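## Task

Scene 1: put the console into this state: MODE knob out, CHECK switched off, PROGRAM selector on P1, lever in CYCLE. If the UNDER or OVER light ever turns on, the task fails. That light fires whenever MODE is out, CHECK is on and the lever is at CYCLE all at once while PROGRAM is on anything other than P1. The console is loose on the table: lifting or tipping it visibly and letting it fall back costs points. Each control must stay in its setting without the robot holding it.

## Robot and tools

Robot: two xArm7 arms, left_arm and right_arm, each ending in a two-finger parallel gripper. Bases sit at about (+0.019, +0.331, 0) m for left_arm and (-0.040, -0.373, 0) m for right_arm. The names are labels only and do not match the left or right of any picture.

Scene frame: origin on the table top midway between the arms, +x out over the table, +z up, left_arm on the +y side. Reported gripper positions are in metres, orientations as quat_wxyz, velocities in m/s and rad/s. Positions can be somewhat off, more so at long reach.

Gripper axes: the fingers extend along the gripper's +z and close along its y. The reported end_effector_position is the point between the closed finger pads, roughly 2 cm short of the tips; closing pushes the tips about 10 mm further along +z.

The 14-number row (used by execute_actions rows and by move target): one flat list for both arms, 7 numbers per arm, left_arm first then right_arm: dx, dy, dz, rx, ry, rz, opening. All values lie in [-1, 1]. dx..rz are offsets, not poses, expressed in that gripper's own axes, counted from the gripper pose in the most recent result that showed it (before any such result in a scene, and for later calls within one reply, from where the gripper is when the action begins). Scale: 1.0 equals 0.6 m of translation or 180 degrees of rotation; rx, ry, rz form a single rotation vector. Opening is absolute: +1 fully open (0.084 m), -1 closed. Every row in an action refers to the same reference pose, so rows are not added up. Sending zeros is not a pause: it pulls the arm back to the reference pose. For an arm that should stay put, send the offset back to where it should be in the first call of a reply and zeros afterwards, always with its desired opening.

execute_actions: {"actions": [...], "pictures": bool}. The list holds at most one item. Empty list: just report the state. An action {"rows": [...], "steps": n} runs n control steps of 1/30 s each (n up to 15, default 15), one row per step, repeating the final row if rows run out. A wait {"steps": n} (n up to 300) sends nothing and returns when n steps have passed since the previous result, thinking time included. A refused call moves nothing.

move: {"target": [14 numbers], "speed": m/s}. Each gripper travels in a straight line toward its offset target, both finishing together, lasting 0.5 to 10 s (cut off at 10 s). speed is 0.002 to 0.5, default 0.25; rotation is capped at twice that in rad/s. Opening is sent when the move starts. Paths ignore obstacles and the other arm; grippers lag, drift and can overshoot speed near full extension. Faster contact and targets set deeper past a surface mean harder pushes. Its result adds a move: line with the ending (done, off_target, moving, held, fault), the limits that acted (paced = target clipped, held = some steps blocked, after which the arm may jump fast) and each gripper's distance from its target.

wait: {"seconds": 0 to 10}; nothing new is sent. zoom_image: {"camera": one of cam_high, cam_low, cam_left_wrist, cam_right_wrist, "region": [x0, y0, x1, y1]} in pixels of that 504x504 image, origin top-left, at most 504 by 504. read_manual returns only licence text. finished_scene: {"scene": 1 or 2} ends that scene for good, grades it and starts the next; call it only once the console is fully set. Replying with no tool call ends everything.

Control behaviour: each step, the commanded pose is clipped to 70 mm and 16 degrees from the measured pose, then solved by damped inverse kinematics that favours position over orientation. Far targets need several actions; after an action an arm only continues to its last clipped pose, so read the result and send the remainder. Joint targets move at most 3.14 rad/s.

Reading results: the state line gives each arm's pose and velocities; grip_measured is the actual finger opening on the command scale (command below it to squeeze). HELD marks steps where the row was partly withheld; a pose unreachable line names an arm whose command the clearance check altered. A Hand target line shows where the controller is driving each gripper now. Camera calibration lines appear when numbers differ.

Things to avoid: lifting, tipping or sliding the loose console; knocking anything off the table (fails the task); the arms striking or pushing each other; hard slams. Contact torque at a joint's load limit (waist and shoulder 44.5, roll and elbow joints 26.7, wrist joints 17.8 N m) triggers a torque fault: the arm backs off, freezes for 10 s and drops the rest of the call. Holding loads heats motors; a MOTOR HOT line appears from 65 °C and at 80 °C an OVER-TEMPERATURE FAULT brakes that arm until it cools. Order matters for the console: never let MODE out, CHECK on and lever at CYCLE coexist unless PROGRAM is already on the target position; set PROGRAM first or keep one of the other three away from that combination while changing things.

Each tool is called after "Request:" as name(argument=value, ...), one argument or row to a line, values as JSON.

## Session

Request:
execute_actions(
  actions=[],
)

Scene clock: 0.00 s of 5400.00 s.
left_arm: end_effector_position=(+0.2293, +0.2049, +0.2303) grip_measured=+1.00 end_effector_quat_wxyz=(-0.135, +0.904, +0.398, +0.085) end_effector_velocity=(+0.000, +0.000, +0.000) end_effector_angular_velocity=(+0.001, +0.000, +0.000) | right_arm: end_effector_position=(+0.4567, -0.5349, +0.2478) grip_measured=+1.00 end_effector_quat_wxyz=(-0.199, +0.926, +0.312, +0.079) end_effector_velocity=(-0.000, -0.000, -0.000) end_effector_angular_velocity=(+0.000, +0.001, -0.001)
Joint positions: left_arm=[-0.295 -0.735 -0.434  0.55   0.005  1.372 -1.401  0.084] | right_arm=[-0.58   0.296 -0.062  1.531  0.409  1.443 -1.244  0.084]
Joint velocities: left_arm=[ 0. -0.  0.  0.  0.  0.  0. -0.] | right_arm=[ 0.     0.    -0.001 -0.001  0.     0.     0.     0.   ]
Motor temperatures (°C, as the motors report them): left_arm=[31 35 30 34 31 34 33] | right_arm=[30 31 36 34 33 31 34]
Hand target (left_arm): +0.229, +0.205, +0.230; -0.135, +0.904, +0.398, +0.085
Hand target (right_arm): +0.457, -0.535, +0.248; -0.199, +0.926, +0.312, +0.079

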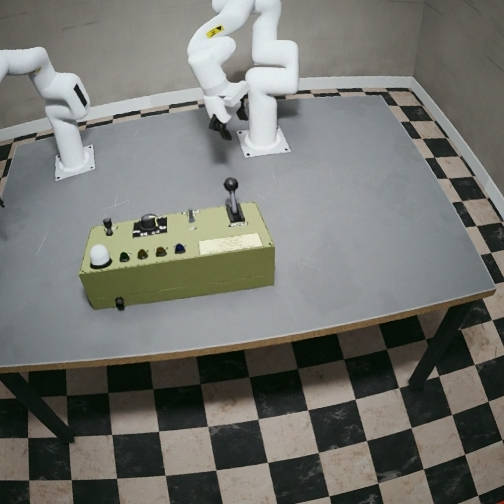

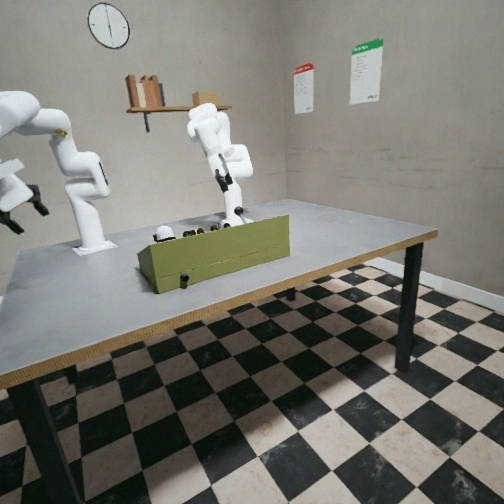

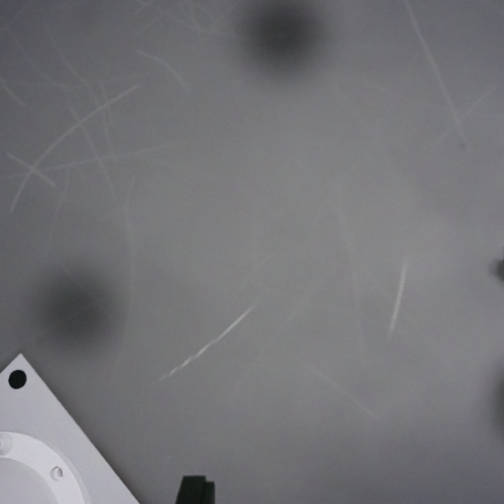

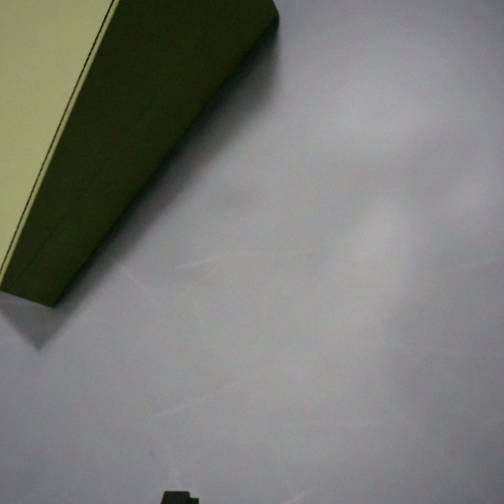

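Request:
zoom_image(
  camera="cam_high",
  region=[60, 160, 300, 320],
)

Request:
zoom_image(
  camera="cam_low",
  region=[120, 190, 310, 310],
)

Region (60, 160, 300, 320) of cam_high's 504x504 image, scaled by 2.100, with more detail than that image has.

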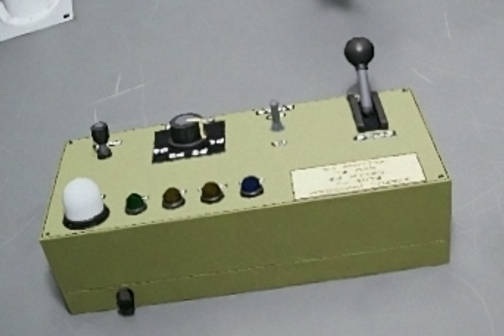

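Region (120, 190, 310, 310) of cam_low's 504x504 image, scaled by 2.653, with more detail than that image has; it fills the top 318 rows of this view, and the rest is white.

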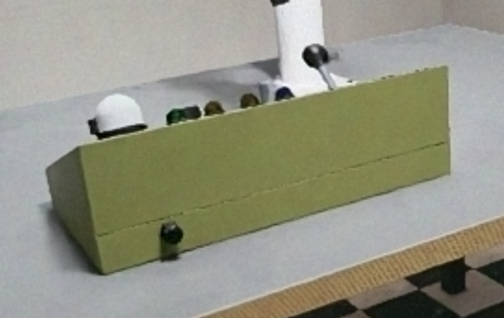

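Request:
move(
  target=[-0.163,0.315,-0.243,-0.134,0.058,0.241,1,0,0,0,0,0,0,1],
  speed=0.4,
)

Scene clock: 35.67 s of 5400.00 s.
left_arm: end_effector_position=(+0.2972, -0.0310, +0.3093) grip_measured=+1.00 end_effector_quat_wxyz=(-0.003, +0.982, -0.000, +0.187) end_effector_velocity=(-0.001, -0.002, +0.002) end_effector_angular_velocity=(-0.002, -0.006, -0.006) | right_arm: end_effector_position=(+0.4567, -0.5349, +0.2478) grip_measured=+1.00 end_effector_quat_wxyz=(-0.199, +0.926, +0.312, +0.079) end_effector_velocity=(-0.000, -0.000, -0.000) end_effector_angular_velocity=(-0.000, +0.000, -0.001)
Joint positions: left_arm=[-0.395 -0.296 -0.627  1.02   0.164  1.06  -1.049  0.084] | right_arm=[-0.58   0.296 -0.062  1.531  0.409  1.443 -1.244  0.084]
Joint velocities: left_arm=[-0.001 -0.002 -0.003  0.004  0.002 -0.002  0.001 -0.   ] | right_arm=[ 0.     0.    -0.001 -0.001 -0.    -0.     0.     0.   ]
Motor temperatures (°C, as the motors report them): left_arm=[31 35 30 36 31 34 33] | right_arm=[30 31 36 35 33 31 34]
Hand target (left_arm): +0.297, -0.031, +0.309; -0.003, +0.982, -0.001, +0.187
Hand target (right_arm): +0.457, -0.535, +0.248; -0.199, +0.926, +0.312, +0.079
Off the commanded pose (left_arm): 0.001 m, 0 deg.
Off the commanded pose (right_arm): 0.000 m, 0 deg.
After step 90, 31.13 s passed at rest.
move: done
camera_calibration (this result's frames):
cam_left_wrist: T_world_to_cam=[[-0.000701703, -0.999701, -0.0244305, 0.0130843], [-0.9392, 0.00904758, -0.343252, 0.449953], [0.343371, 0.0227043, -0.938925, 0.32037], [0, 0, 0, 1]] pos_world=[0.312599, 0.00173563, 0.455571]
cam_right_wrist: T_world_to_cam=[[0.617356, -0.726554, -0.301647, -0.568534], [-0.786656, -0.566924, -0.244477, 0.181959], [0.00661517, 0.388222, -0.921542, 0.563392], [0, 0, 0, 1]] pos_world=[0.4904, -0.528635, 0.392177]

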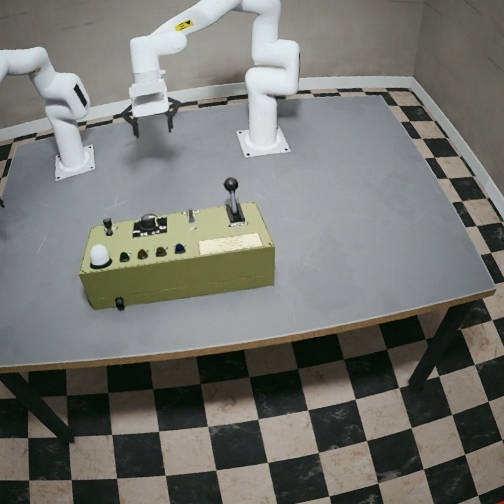

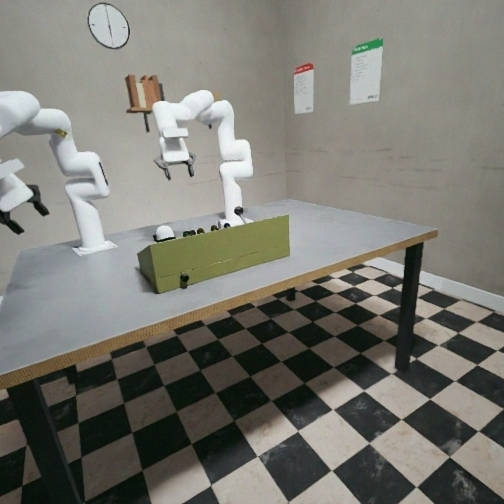

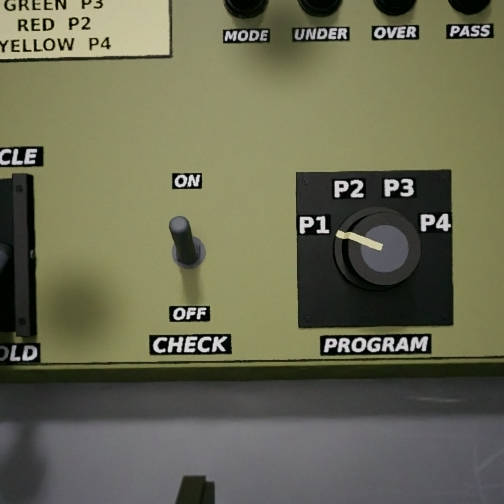

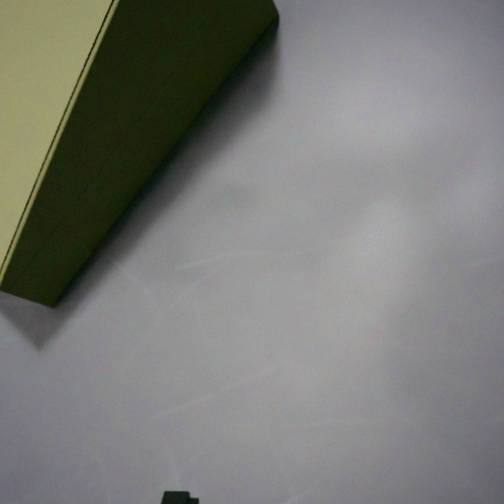

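Request:
move(
  target=[0.03,0.27,-0.1,0,0,0,1,0,0,0,0,0,0,1],
  speed=0.4,
)

Scene clock: 40.60 s of 5400.00 s.
left_arm: end_effector_position=(+0.2922, -0.1931, +0.3700) grip_measured=+1.00 end_effector_quat_wxyz=(-0.003, +0.982, +0.000, +0.187) end_effector_velocity=(-0.000, -0.001, -0.002) end_effector_angular_velocity=(+0.002, +0.003, -0.001) | right_arm: end_effector_position=(+0.4567, -0.5349, +0.2478) grip_measured=+1.00 end_effector_quat_wxyz=(-0.199, +0.926, +0.312, +0.079) end_effector_velocity=(+0.000, +0.000, -0.000) end_effector_angular_velocity=(-0.000, +0.000, +0.001)
Joint positions: left_arm=[-0.657  0.396 -0.837  1.851  0.663  1.527 -1.423  0.084] | right_arm=[-0.58   0.296 -0.062  1.531  0.409  1.443 -1.244  0.084]
Joint velocities: left_arm=[-0.004  0.005  0.002  0.003  0.001  0.001  0.    -0.   ] | right_arm=[ 0.001  0.    -0.    -0.    -0.     0.    -0.    -0.   ]
Motor temperatures (°C, as the motors report them): left_arm=[31 35 30 36 31 34 33] | right_arm=[30 31 36 35 33 31 34]
Hand target (left_arm): +0.292, -0.193, +0.370; -0.003, +0.982, +0.000, +0.186
Hand target (right_arm): +0.457, -0.535, +0.248; -0.199, +0.926, +0.312, +0.079
Off the commanded pose (left_arm): 0.001 m, 0 deg.
Off the commanded pose (right_arm): 0.000 m, 0 deg.
After step 90, 0.83 s passed at rest.
move: done
camera_calibration (this result's frames):
cam_left_wrist: T_world_to_cam=[[0.000662336, -0.999718, -0.023751, -0.148181], [-0.939553, 0.00751028, -0.342321, 0.467096], [0.342403, 0.022542, -0.939283, 0.383133], [0, 0, 0, 1]] pos_world=[0.307774, -0.160283, 0.516248]
cam_right_wrist: T_world_to_cam=[[0.617356, -0.726554, -0.301647, -0.568534], [-0.786656, -0.566924, -0.244477, 0.181959], [0.00661516, 0.388222, -0.921542, 0.563392], [0, 0, 0, 1]] pos_world=[0.4904, -0.528635, 0.392177]

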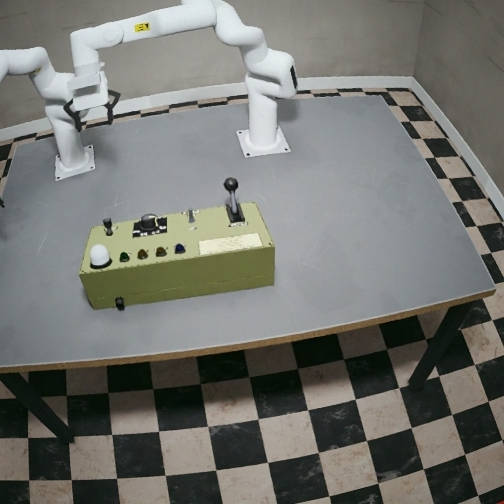

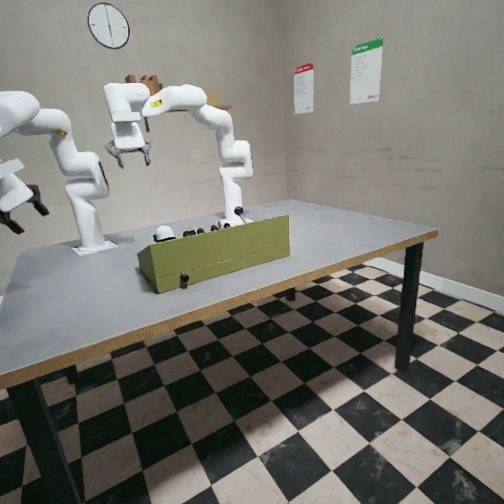

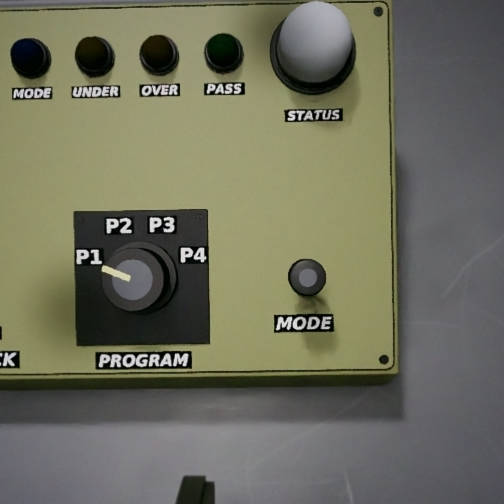

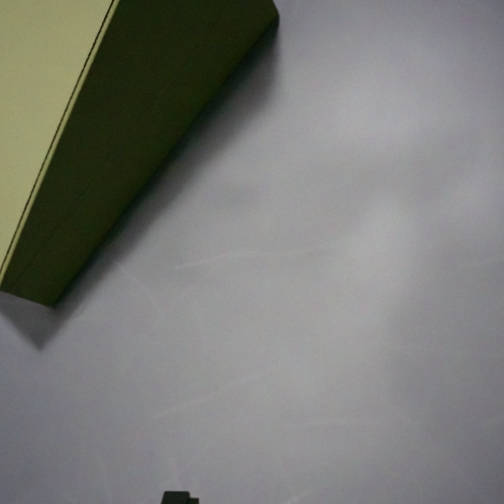

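Request:
move(
  target=[0,-0.54,0,0,0,0,1,0,0,0,0,0,0,1],
  speed=0.4,
)

Scene clock: 90.70 s of 5400.00 s.
left_arm: end_effector_position=(+0.2920, +0.1304, +0.3735) grip_measured=+1.00 end_effector_quat_wxyz=(-0.005, +0.982, -0.001, +0.188) end_effector_velocity=(+0.001, +0.003, +0.001) end_effector_angular_velocity=(-0.006, +0.000, +0.008) | right_arm: end_effector_position=(+0.4567, -0.5349, +0.2478) grip_measured=+1.00 end_effector_quat_wxyz=(-0.199, +0.926, +0.312, +0.079) end_effector_velocity=(-0.000, -0.001, +0.000) end_effector_angular_velocity=(-0.001, -0.001, -0.001)
Joint positions: left_arm=[-0.347 -0.756 -0.331  0.826 -0.011  1.24  -0.588  0.084] | right_arm=[-0.58   0.296 -0.062  1.531  0.409  1.443 -1.244  0.084]
Joint velocities: left_arm=[ 0.003 -0.006  0.008 -0.003 -0.002  0.     0.002 -0.   ] | right_arm=[ 0.     0.    -0.002  0.001 -0.    -0.    -0.001  0.   ]
Motor temperatures (°C, as the motors report them): left_arm=[31 35 30 36 31 34 33] | right_arm=[30 31 36 35 33 31 34]
Hand target (left_arm): +0.292, +0.131, +0.374; -0.004, +0.982, -0.000, +0.188
Hand target (right_arm): +0.457, -0.535, +0.248; -0.199, +0.926, +0.312, +0.079
Off the commanded pose (left_arm): 0.002 m, 0 deg.
Off the commanded pose (right_arm): 0.000 m, 0 deg.
After step 90, 45.80 s passed at rest.
move: done
camera_calibration (this result's frames):
cam_left_wrist: T_world_to_cam=[[-0.00102113, -0.999639, -0.0268576, 0.176952], [-0.938739, 0.0102141, -0.344476, 0.46589], [0.344626, 0.0248605, -0.938411, 0.377921], [0, 0, 0, 1]] pos_world=[0.307288, 0.162734, 0.519885]
cam_right_wrist: T_world_to_cam=[[0.617356, -0.726554, -0.301647, -0.568534], [-0.786656, -0.566924, -0.244478, 0.181959], [0.00661522, 0.388222, -0.921542, 0.563391], [0, 0, 0, 1]] pos_world=[0.4904, -0.528635, 0.392177]

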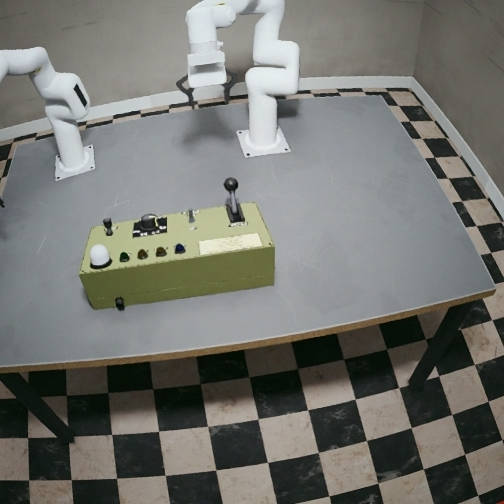

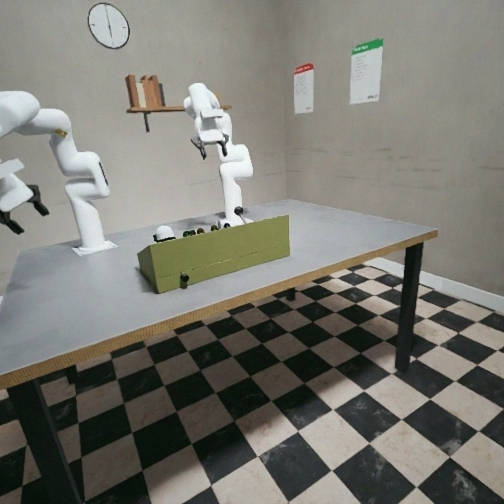

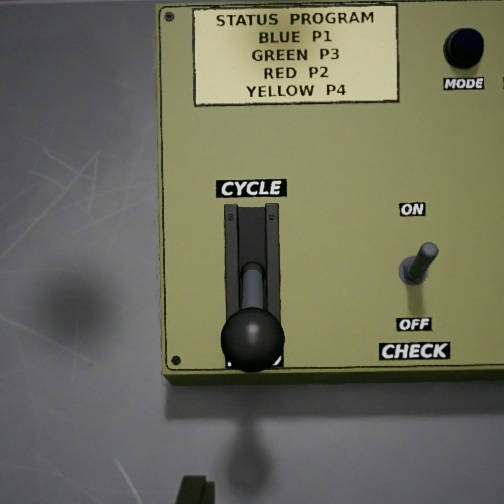

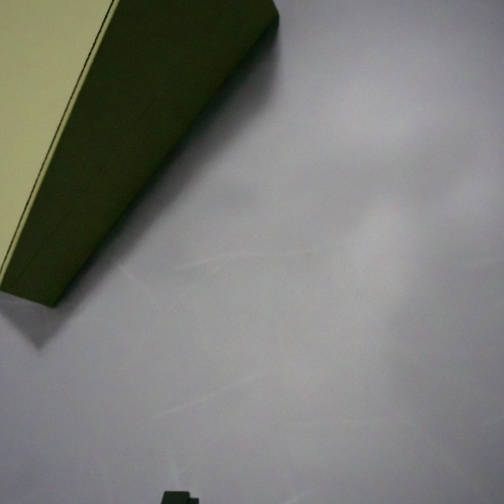

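Request:
move(
  target=[0.157,0.129,0.364,0,0,0,-1,0,0,0,0,0,0,1],
  speed=0.3,
)

Request:
move(
  target=[0,0,0.065,0,0,0,-1,0,0,0,0,0,0,1],
  speed=0.05,
)

Scene clock: 103.23 s of 5400.00 s.
left_arm: end_effector_position=(+0.4597, +0.0546, +0.2043) grip_measured=-1.00 end_effector_quat_wxyz=(-0.004, +0.982, -0.001, +0.188) end_effector_velocity=(+0.001, +0.005, -0.006) end_effector_angular_velocity=(+0.005, +0.013, +0.011) | right_arm: end_effector_position=(+0.4567, -0.5349, +0.2478) grip_measured=+1.00 end_effector_quat_wxyz=(-0.199, +0.926, +0.312, +0.079) end_effector_velocity=(-0.000, +0.000, -0.001) end_effector_angular_velocity=(+0.000, +0.002, -0.001)
Joint positions: left_arm=[-0.182 -0.002 -0.48   0.938  0.367  0.666 -0.884  0.   ] | right_arm=[-0.58   0.296 -0.062  1.531  0.409  1.443 -1.244  0.084]
Joint velocities: left_arm=[ 0.004  0.01   0.006 -0.002  0.001  0.003 -0.001  0.   ] | right_arm=[ 0.001  0.    -0.001 -0.002  0.    -0.     0.001 -0.   ]
Motor temperatures (°C, as the motors report them): left_arm=[31 35 30 36 31 34 33] | right_arm=[30 31 36 35 33 31 34]
Hand target (left_arm): +0.460, +0.055, +0.204; -0.004, +0.982, -0.001, +0.187
Hand target (right_arm): +0.457, -0.535, +0.248; -0.199, +0.926, +0.312, +0.079
Off the commanded pose (left_arm): 0.001 m, 0 deg.
Off the commanded pose (right_arm): 0.000 m, 0 deg.
After step 90, 8.17 s passed at rest.
move: done
camera_calibration (this result's frames):
cam_left_wrist: T_world_to_cam=[[-0.0012723, -0.999678, -0.0253293, 0.0966222], [-0.938548, 0.00993605, -0.345006, 0.565792], [0.345146, 0.0233338, -0.938259, 0.163086], [0, 0, 0, 1]] pos_world=[0.474858, 0.0871639, 0.350665]
cam_right_wrist: T_world_to_cam=[[0.617356, -0.726554, -0.301647, -0.568534], [-0.786656, -0.566924, -0.244478, 0.181959], [0.00661517, 0.388222, -0.921542, 0.563391], [0, 0, 0, 1]] pos_world=[0.4904, -0.528635, 0.392177]

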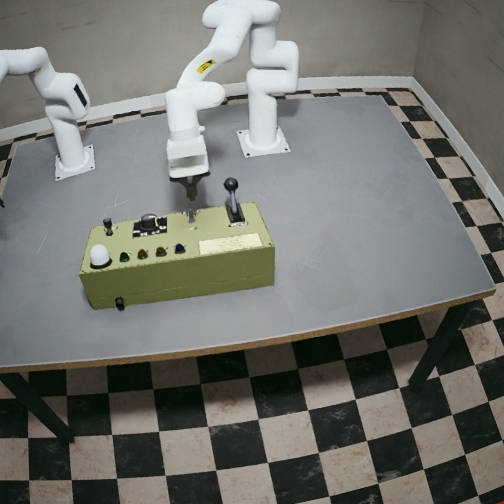

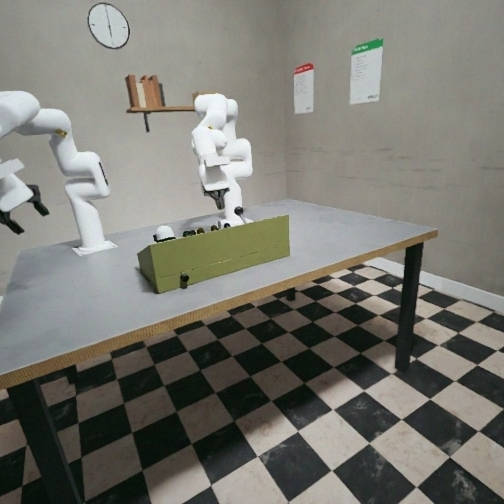

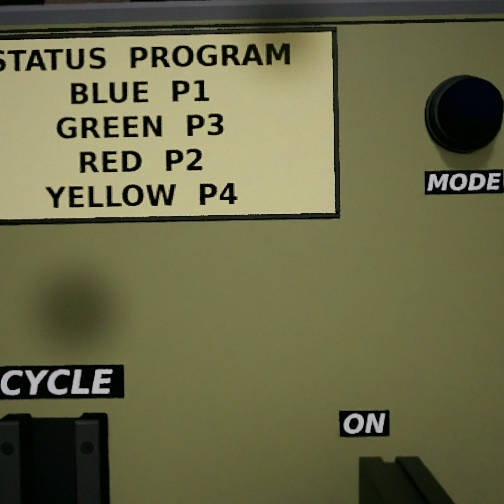

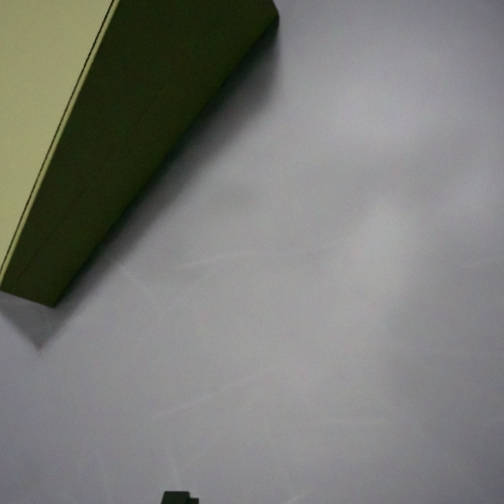

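Scene clock: 104.27 s of 5400.00 s.
left_arm: end_effector_position=(+0.4740, +0.0548, +0.1683) grip_measured=-1.00 end_effector_quat_wxyz=(-0.004, +0.982, -0.001, +0.188) end_effector_velocity=(+0.000, -0.004, +0.004) end_effector_angular_velocity=(-0.005, -0.008, -0.005) | right_arm: end_effector_position=(+0.4567, -0.5349, +0.2478) grip_measured=+1.00 end_effector_quat_wxyz=(-0.199, +0.926, +0.312, +0.079) end_effector_velocity=(-0.000, -0.000, +0.000) end_effector_angular_velocity=(+0.000, +0.000, -0.002)
Joint positions: left_arm=[-0.179  0.101 -0.463  0.941  0.481  0.589 -0.963  0.   ] | right_arm=[-0.58   0.296 -0.062  1.531  0.409  1.443 -1.244  0.084]
Joint velocities: left_arm=[-0.003 -0.004 -0.002  0.003  0.    -0.003 -0.001  0.   ] | right_arm=[-0.001 -0.    -0.     0.     0.     0.     0.001 -0.   ]
Motor temperatures (°C, as the motors report them): left_arm=[31 35 30 36 31 34 33] | right_arm=[30 31 36 35 33 31 34]
Hand target (left_arm): +0.474, +0.055, +0.168; -0.004, +0.982, -0.001, +0.188
Hand target (right_arm): +0.457, -0.535, +0.248; -0.199, +0.926, +0.312, +0.079
Off the commanded pose (left_arm): 0.000 m, 0 deg.
Off the commanded pose (right_arm): 0.000 m, 0 deg.
move: done
camera_calibration (this result's frames):
cam_left_wrist: T_world_to_cam=[[-0.00146934, -0.999689, -0.0249028, 0.0959488], [-0.938417, 0.00998239, -0.34536, 0.566834], [0.345501, 0.0228618, -0.93814, 0.124168], [0, 0, 0, 1]] pos_world=[0.489168, 0.0874219, 0.314638]
cam_right_wrist: T_world_to_cam=[[0.617356, -0.726554, -0.301647, -0.568534], [-0.786656, -0.566924, -0.244478, 0.181959], [0.00661532, 0.388222, -0.921542, 0.563391], [0, 0, 0, 1]] pos_world=[0.4904, -0.528635, 0.392177]

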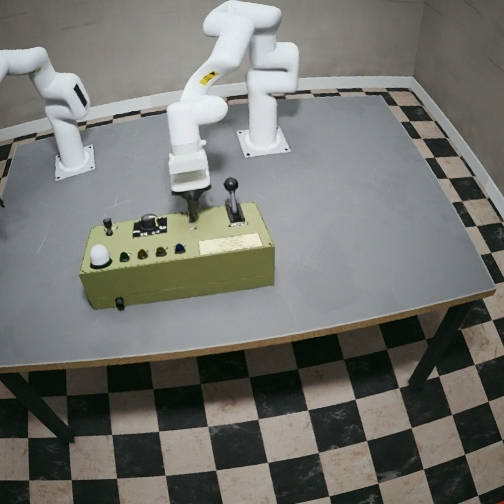

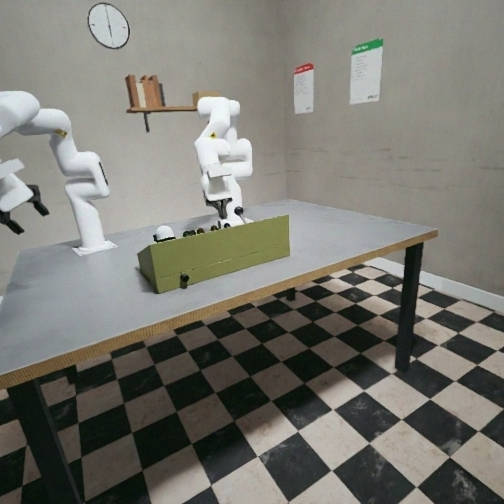

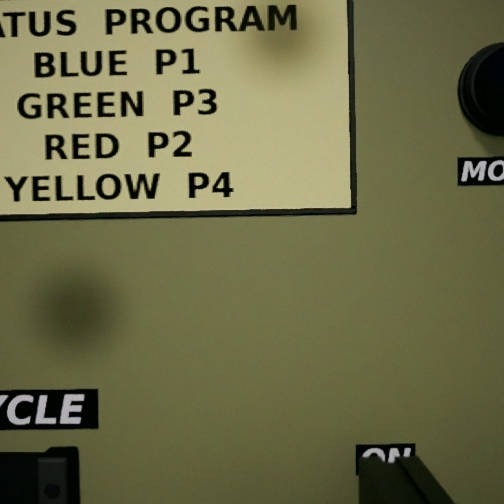

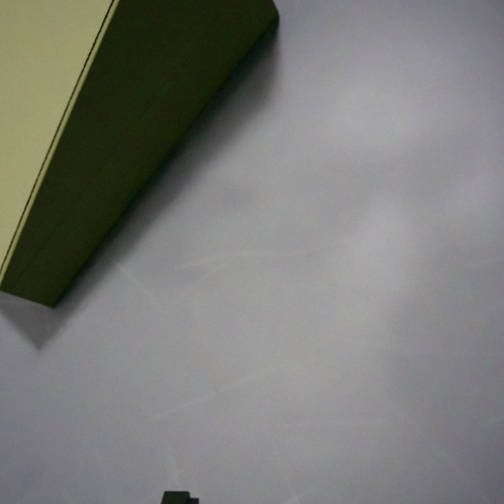

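Request:
move(
  target=[0,0,0.03,0,0,0,-1,0,0,0,0,0,0,1],
  speed=0.04,
)

Request:
move(
  target=[-0.09,0,0,0,0,0,-1,0,0,0,0,0,0,1],
  speed=0.04,
)

Scene clock: 109.00 s of 5400.00 s.
left_arm: end_effector_position=(+0.4807, +0.0548, +0.1517) grip_measured=-1.00 end_effector_quat_wxyz=(-0.003, +0.982, -0.001, +0.188) end_effector_velocity=(+0.000, -0.002, +0.002) end_effector_angular_velocity=(-0.002, -0.005, -0.003) | right_arm: end_effector_position=(+0.4567, -0.5349, +0.2478) grip_measured=+1.00 end_effector_quat_wxyz=(-0.199, +0.926, +0.312, +0.079) end_effector_velocity=(+0.000, -0.000, +0.000) end_effector_angular_velocity=(-0.000, -0.000, -0.001)
Joint positions: left_arm=[-0.183  0.151 -0.449  0.949  0.539  0.558 -1.003  0.   ] | right_arm=[-0.58   0.296 -0.062  1.531  0.409  1.443 -1.244  0.084]
Joint velocities: left_arm=[-0.002 -0.003 -0.     0.001  0.002 -0.002 -0.001  0.   ] | right_arm=[-0.     0.    -0.     0.     0.    -0.     0.001 -0.   ]
Motor temperatures (°C, as the motors report them): left_arm=[31 35 30 36 31 34 33] | right_arm=[30 31 36 35 33 31 34]
Hand target (left_arm): +0.481, +0.055, +0.152; -0.004, +0.982, -0.001, +0.188
Hand target (right_arm): +0.457, -0.535, +0.248; -0.199, +0.926, +0.312, +0.079
Off the commanded pose (left_arm): 0.000 m, 0 deg.
Off the commanded pose (right_arm): 0.000 m, 0 deg.
After step 90, 1.00 s passed at rest.
move: done
camera_calibration (this result's frames):
cam_left_wrist: T_world_to_cam=[[-0.00161394, -0.999695, -0.0246459, 0.0956181], [-0.938319, 0.0100357, -0.345626, 0.567343], [0.345768, 0.0225679, -0.938049, 0.106215], [0, 0, 0, 1]] pos_world=[0.495777, 0.0874982, 0.29808]
cam_right_wrist: T_world_to_cam=[[0.617356, -0.726554, -0.301647, -0.568534], [-0.786656, -0.566924, -0.244478, 0.181959], [0.0066152, 0.388222, -0.921542, 0.563391], [0, 0, 0, 1]] pos_world=[0.4904, -0.528635, 0.392177]

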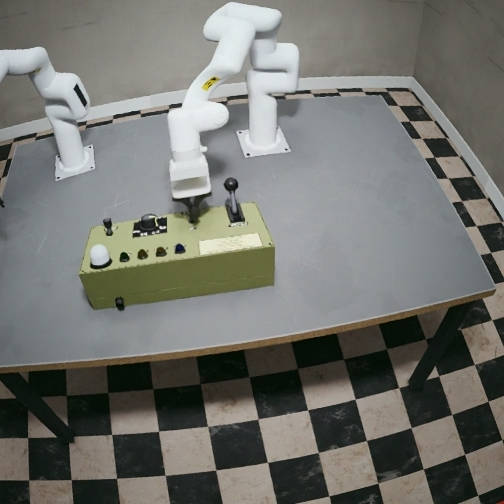

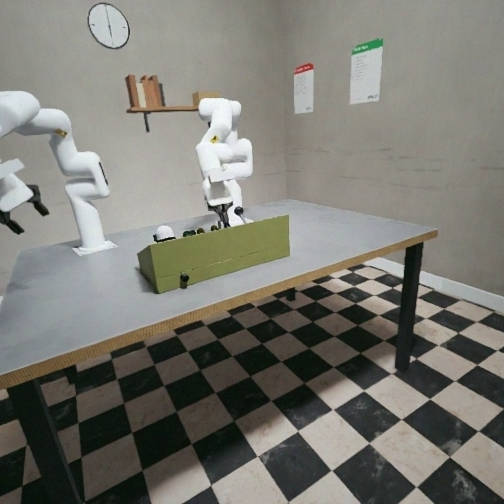

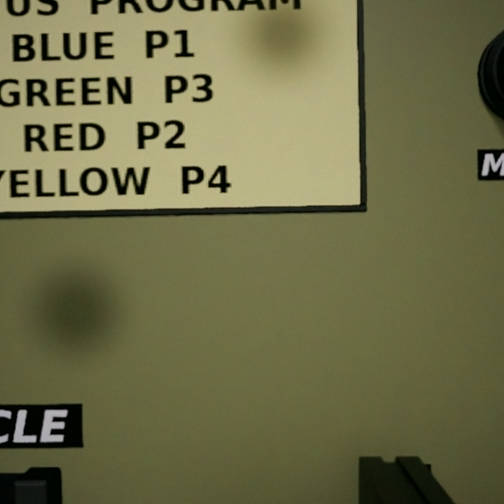

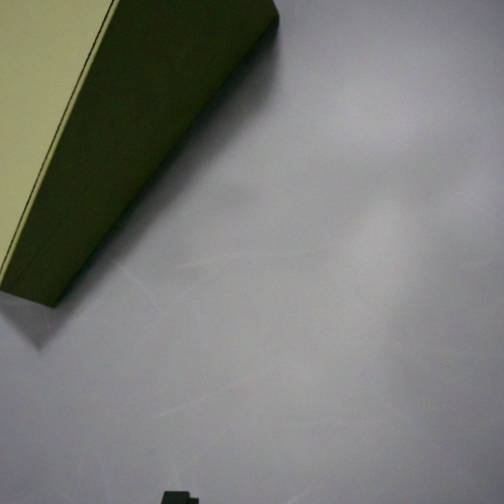

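Scene clock: 110.67 s of 5400.00 s.
left_arm: end_effector_position=(+0.4317, +0.0575, +0.1320) grip_measured=-1.00 end_effector_quat_wxyz=(-0.005, +0.982, +0.002, +0.188) end_effector_velocity=(-0.002, -0.002, -0.001) end_effector_angular_velocity=(-0.001, +0.002, -0.005) | right_arm: end_effector_position=(+0.4567, -0.5349, +0.2478) grip_measured=+1.00 end_effector_quat_wxyz=(-0.199, +0.926, +0.312, +0.079) end_effector_velocity=(+0.000, +0.001, -0.000) end_effector_angular_velocity=(+0.001, -0.000, +0.003)
Joint positions: left_arm=[-0.21   0.062 -0.461  0.787  0.564  0.492 -1.102  0.   ] | right_arm=[-0.58   0.296 -0.062  1.531  0.409  1.443 -1.244  0.084]
Joint velocities: left_arm=[-0.007  0.002  0.003 -0.    -0.    -0.002  0.     0.   ] | right_arm=[ 0.002  0.     0.001 -0.    -0.     0.    -0.001  0.   ]
Motor temperatures (°C, as the motors report them): left_arm=[31 35 30 36 31 34 33] | right_arm=[30 31 36 35 33 31 34]
Hand target (left_arm): +0.430, +0.055, +0.132; -0.003, +0.982, -0.001, +0.188
Hand target (right_arm): +0.457, -0.535, +0.248; -0.199, +0.926, +0.312, +0.079
Off the commanded pose (left_arm): 0.003 m, 0 deg.
Off the commanded pose (right_arm): 0.000 m, 0 deg.
move: done
camera_calibration (this result's frames):
cam_left_wrist: T_world_to_cam=[[0.00379968, -0.999645, -0.0263551, 0.0956176], [-0.938456, 0.00553796, -0.345353, 0.514817], [0.345377, 0.0260454, -0.938103, 0.10452], [0, 0, 0, 1]] pos_world=[0.446671, 0.0900104, 0.278364]
cam_right_wrist: T_world_to_cam=[[0.617356, -0.726554, -0.301647, -0.568534], [-0.786656, -0.566924, -0.244478, 0.181959], [0.00661536, 0.388222, -0.921542, 0.563392], [0, 0, 0, 1]] pos_world=[0.4904, -0.528635, 0.392177]

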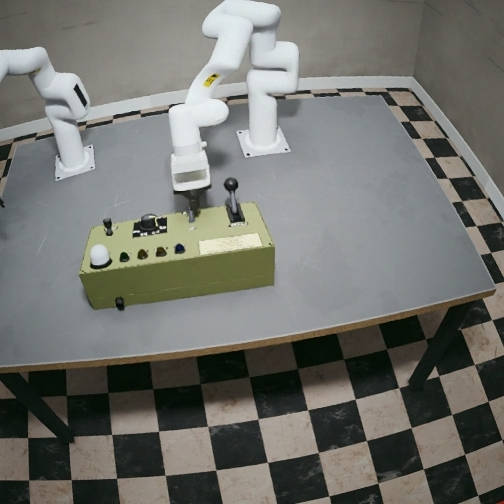

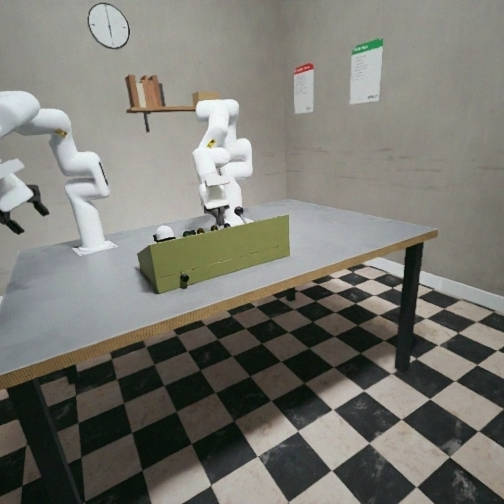

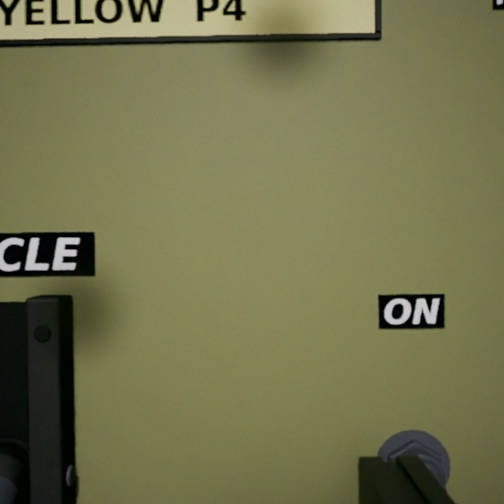

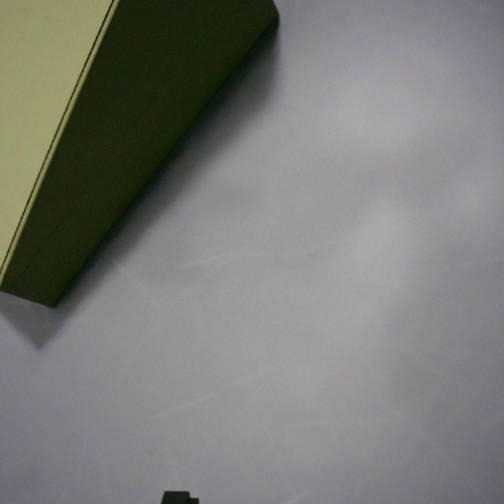

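Request:
move(
  target=[0,0,-0.1,0,0,0,-1,0,0,0,0,0,0,1],
  speed=0.15,
)

Request:
move(
  target=[-0.15,-0.1,-0.1,0,0,0,-1,0,0,0,0,0,0,1],
  speed=0.25,
)

Scene clock: 115.40 s of 5400.00 s.
left_arm: end_effector_position=(+0.4094, +0.0567, +0.1873) grip_measured=-1.00 end_effector_quat_wxyz=(-0.005, +0.982, +0.001, +0.188) end_effector_velocity=(+0.002, -0.001, +0.005) end_effector_angular_velocity=(-0.004, -0.010, -0.001) | right_arm: end_effector_position=(+0.4567, -0.5349, +0.2478) grip_measured=+1.00 end_effector_quat_wxyz=(-0.199, +0.926, +0.312, +0.079) end_effector_velocity=(+0.000, +0.000, +0.001) end_effector_angular_velocity=(-0.001, -0.001, +0.001)
Joint positions: left_arm=[-0.234 -0.119 -0.484  0.773  0.332  0.616 -0.936  0.   ] | right_arm=[-0.58   0.296 -0.062  1.531  0.409  1.443 -1.244  0.084]
Joint velocities: left_arm=[-0.    -0.006  0.     0.006  0.     0.001  0.001  0.   ] | right_arm=[ 0.    -0.     0.001  0.001  0.    -0.     0.     0.   ]
Motor temperatures (°C, as the motors report them): left_arm=[31 35 30 36 31 34 33] | right_arm=[30 31 36 35 33 31 34]
Hand target (left_arm): +0.410, +0.057, +0.188; -0.005, +0.982, +0.002, +0.188
Hand target (right_arm): +0.457, -0.535, +0.248; -0.199, +0.926, +0.312, +0.079
Off the commanded pose (left_arm): 0.001 m, 0 deg.
Off the commanded pose (right_arm): 0.000 m, 0 deg.
After step 90, 0.87 s passed at rest.
move: done
camera_calibration (this result's frames):
cam_left_wrist: T_world_to_cam=[[0.00328783, -0.999628, -0.0270712, 0.0966734], [-0.938699, 0.00624697, -0.344681, 0.512904], [0.344722, 0.026545, -0.938329, 0.164412], [0, 0, 0, 1]] pos_world=[0.424468, 0.089069, 0.333678]
cam_right_wrist: T_world_to_cam=[[0.617356, -0.726554, -0.301647, -0.568534], [-0.786656, -0.566924, -0.244478, 0.181959], [0.00661503, 0.388223, -0.921542, 0.563392], [0, 0, 0, 1]] pos_world=[0.4904, -0.528635, 0.392177]

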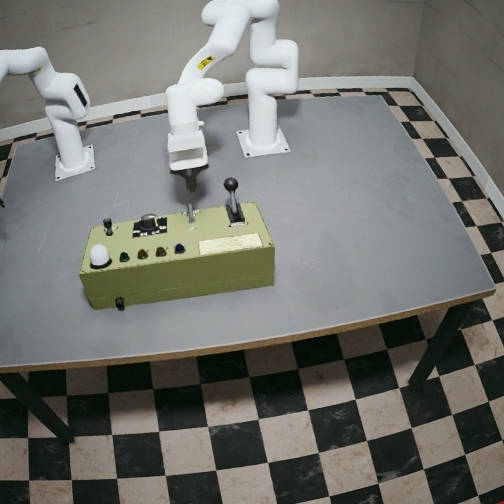

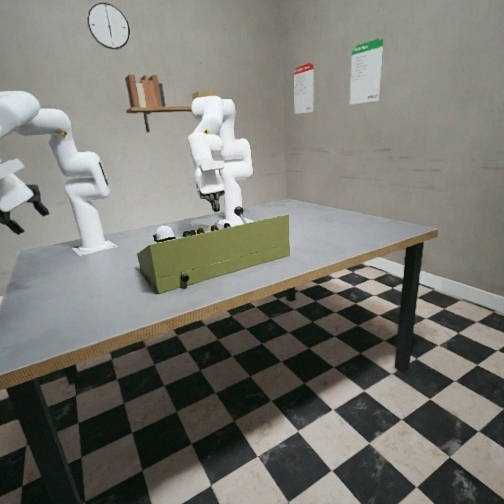

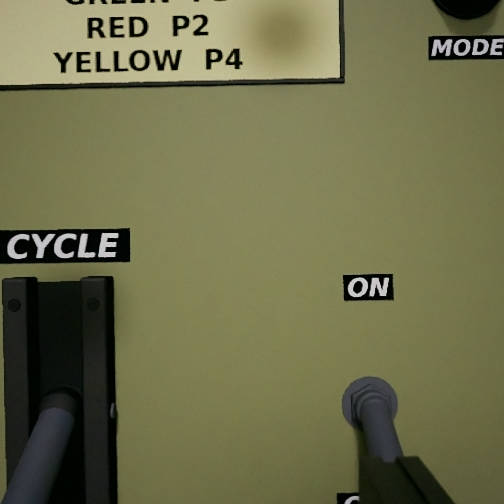

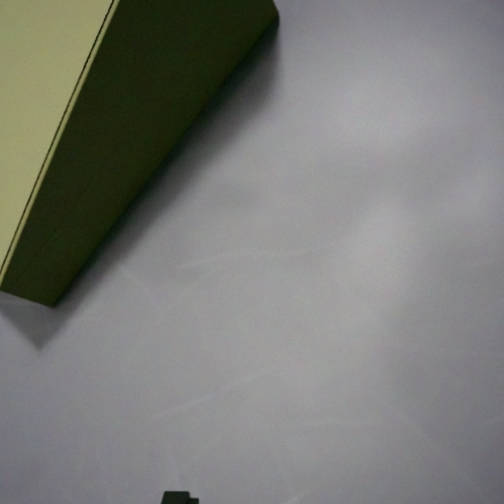

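Scene clock: 116.37 s of 5400.00 s.
left_arm: end_effector_position=(+0.3035, +0.1160, +0.2106) grip_measured=-1.00 end_effector_quat_wxyz=(-0.006, +0.982, +0.001, +0.188) end_effector_velocity=(-0.001, -0.000, +0.001) end_effector_angular_velocity=(+0.000, -0.001, -0.003) | right_arm: end_effector_position=(+0.4567, -0.5349, +0.2478) grip_measured=+1.00 end_effector_quat_wxyz=(-0.199, +0.926, +0.312, +0.079) end_effector_velocity=(-0.000, +0.000, -0.000) end_effector_angular_velocity=(+0.001, +0.001, -0.001)
Joint positions: left_arm=[-0.4   -0.629 -0.404  0.438  0.035  0.749 -0.755  0.   ] | right_arm=[-0.58   0.296 -0.062  1.531  0.409  1.443 -1.244  0.084]
Joint velocities: left_arm=[-0.003 -0.005 -0.001 -0.001 -0.002  0.002  0.001  0.   ] | right_arm=[-0.    -0.     0.    -0.001 -0.     0.     0.001 -0.   ]
Motor temperatures (°C, as the motors report them): left_arm=[31 35 30 36 31 34 33] | right_arm=[30 31 36 35 33 31 34]
Hand target (left_arm): +0.303, +0.116, +0.211; -0.005, +0.982, +0.001, +0.188
Hand target (right_arm): +0.457, -0.535, +0.248; -0.199, +0.926, +0.312, +0.079
Off the commanded pose (left_arm): 0.000 m, 0 deg.
Off the commanded pose (right_arm): 0.000 m, 0 deg.
move: done
camera_calibration (this result's frames):
cam_left_wrist: T_world_to_cam=[[0.00362482, -0.999597, -0.0281627, 0.157137], [-0.938894, 0.0062914, -0.34415, 0.421096], [0.344188, 0.0276893, -0.938492, 0.221304], [0, 0, 0, 1]] pos_world=[0.318624, 0.148297, 0.357038]
cam_right_wrist: T_world_to_cam=[[0.617356, -0.726554, -0.301647, -0.568534], [-0.786656, -0.566924, -0.244478, 0.181959], [0.00661519, 0.388223, -0.921542, 0.563392], [0, 0, 0, 1]] pos_world=[0.4904, -0.528635, 0.392177]

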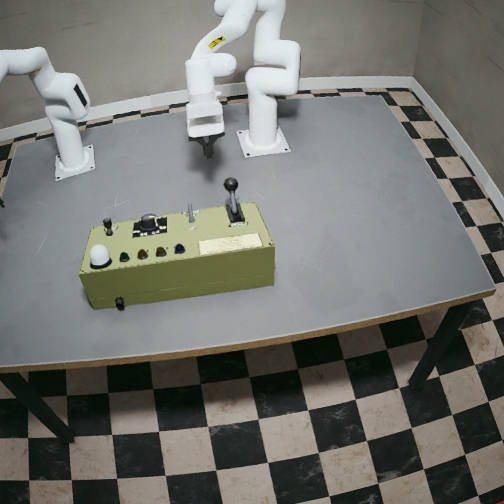

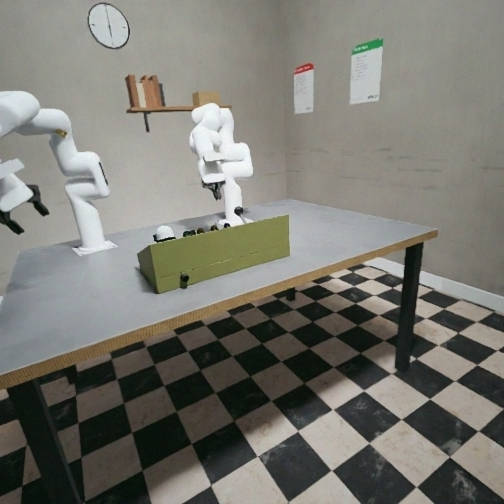

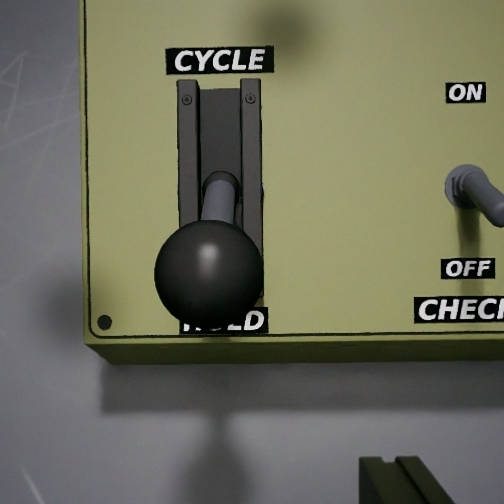

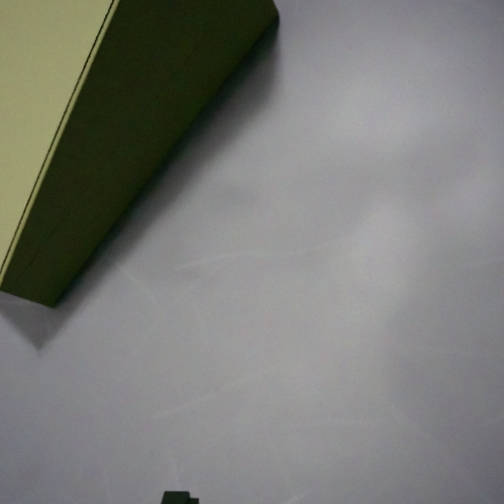

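Request:
move(
  target=[0.01,-0.092,0.12,0,0,0,-0.4,0.147,-0.398,0.328,-0.156,0.061,0.184,-1],
  speed=0.3,
)

Scene clock: 149.07 s of 5400.00 s.
left_arm: end_effector_position=(+0.3354, +0.1723, +0.1466) grip_measured=-0.42 end_effector_quat_wxyz=(-0.006, +0.982, +0.001, +0.188) end_effector_velocity=(+0.000, +0.000, -0.000) end_effector_angular_velocity=(-0.000, +0.001, +0.000) | right_arm: end_effector_position=(+0.3864, -0.2329, +0.1683) grip_measured=-1.00 end_effector_quat_wxyz=(-0.013, +0.984, -0.011, +0.179) end_effector_velocity=(-0.002, +0.002, -0.002) end_effector_angular_velocity=(-0.004, +0.005, +0.003)
Joint positions: left_arm=[-0.287 -0.515 -0.321  0.283  0.115  0.461 -0.656  0.026] | right_arm=[-0.374 -0.235  0.588  0.593  0.056  0.444  0.34   0.   ]
Joint velocities: left_arm=[ 0.     0.001  0.    -0.001 -0.    -0.002  0.    -0.   ] | right_arm=[ 0.003  0.001  0.005 -0.003 -0.006  0.002  0.009  0.   ]
Motor temperatures (°C, as the motors report them): left_arm=[31 35 30 36 31 34 33] | right_arm=[30 31 36 35 33 31 34]
Hand target (left_arm): +0.335, +0.172, +0.147; -0.006, +0.982, +0.001, +0.188
Hand target (right_arm): +0.386, -0.232, +0.168; -0.013, +0.984, -0.010, +0.179
Off the commanded pose (left_arm): 0.000 m, 0 deg.
Off the commanded pose (right_arm): 0.002 m, 0 deg.
After step 90, 27.87 s passed at rest.
move: done
camera_calibration (this result's frames):
cam_left_wrist: T_world_to_cam=[[0.003667, -0.999592, -0.0283261, 0.211476], [-0.938711, 0.00632283, -0.344647, 0.428673], [0.344686, 0.0278538, -0.938305, 0.148507], [0, 0, 0, 1]] pos_world=[0.350437, 0.204543, 0.293076]
cam_right_wrist: T_world_to_cam=[[-0.011378, -0.999871, -0.0113297, -0.19921], [-0.946809, 0.0144168, -0.321472, 0.488681], [0.321594, 0.00706941, -0.946851, 0.167087], [0, 0, 0, 1]] pos_world=[0.406687, -0.207411, 0.313047]

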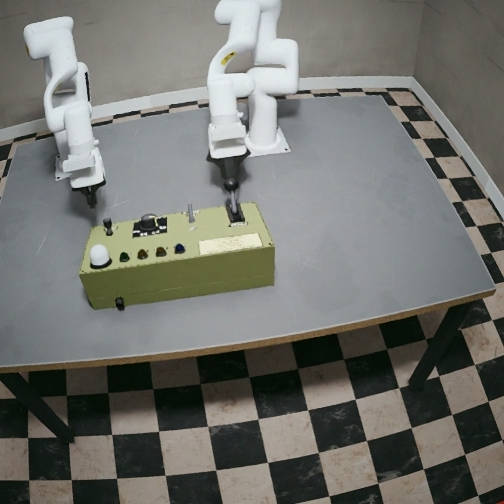

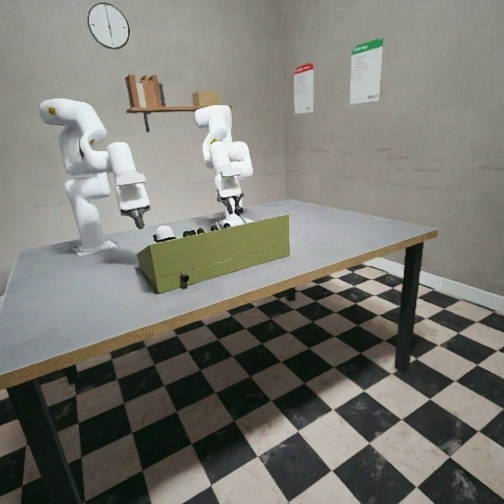

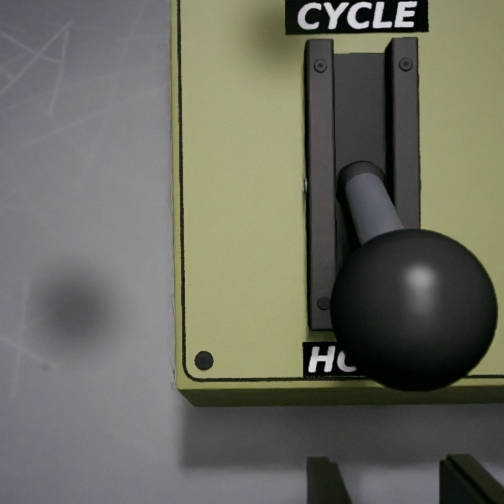

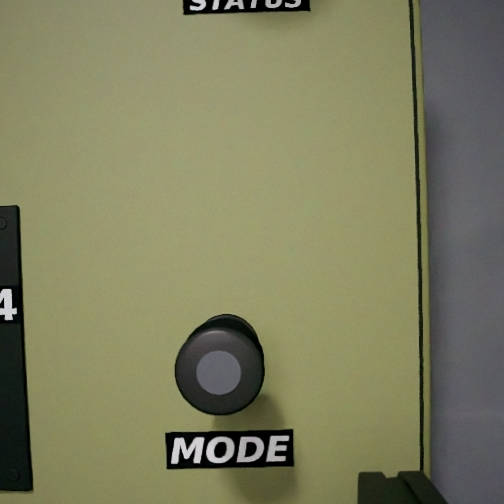

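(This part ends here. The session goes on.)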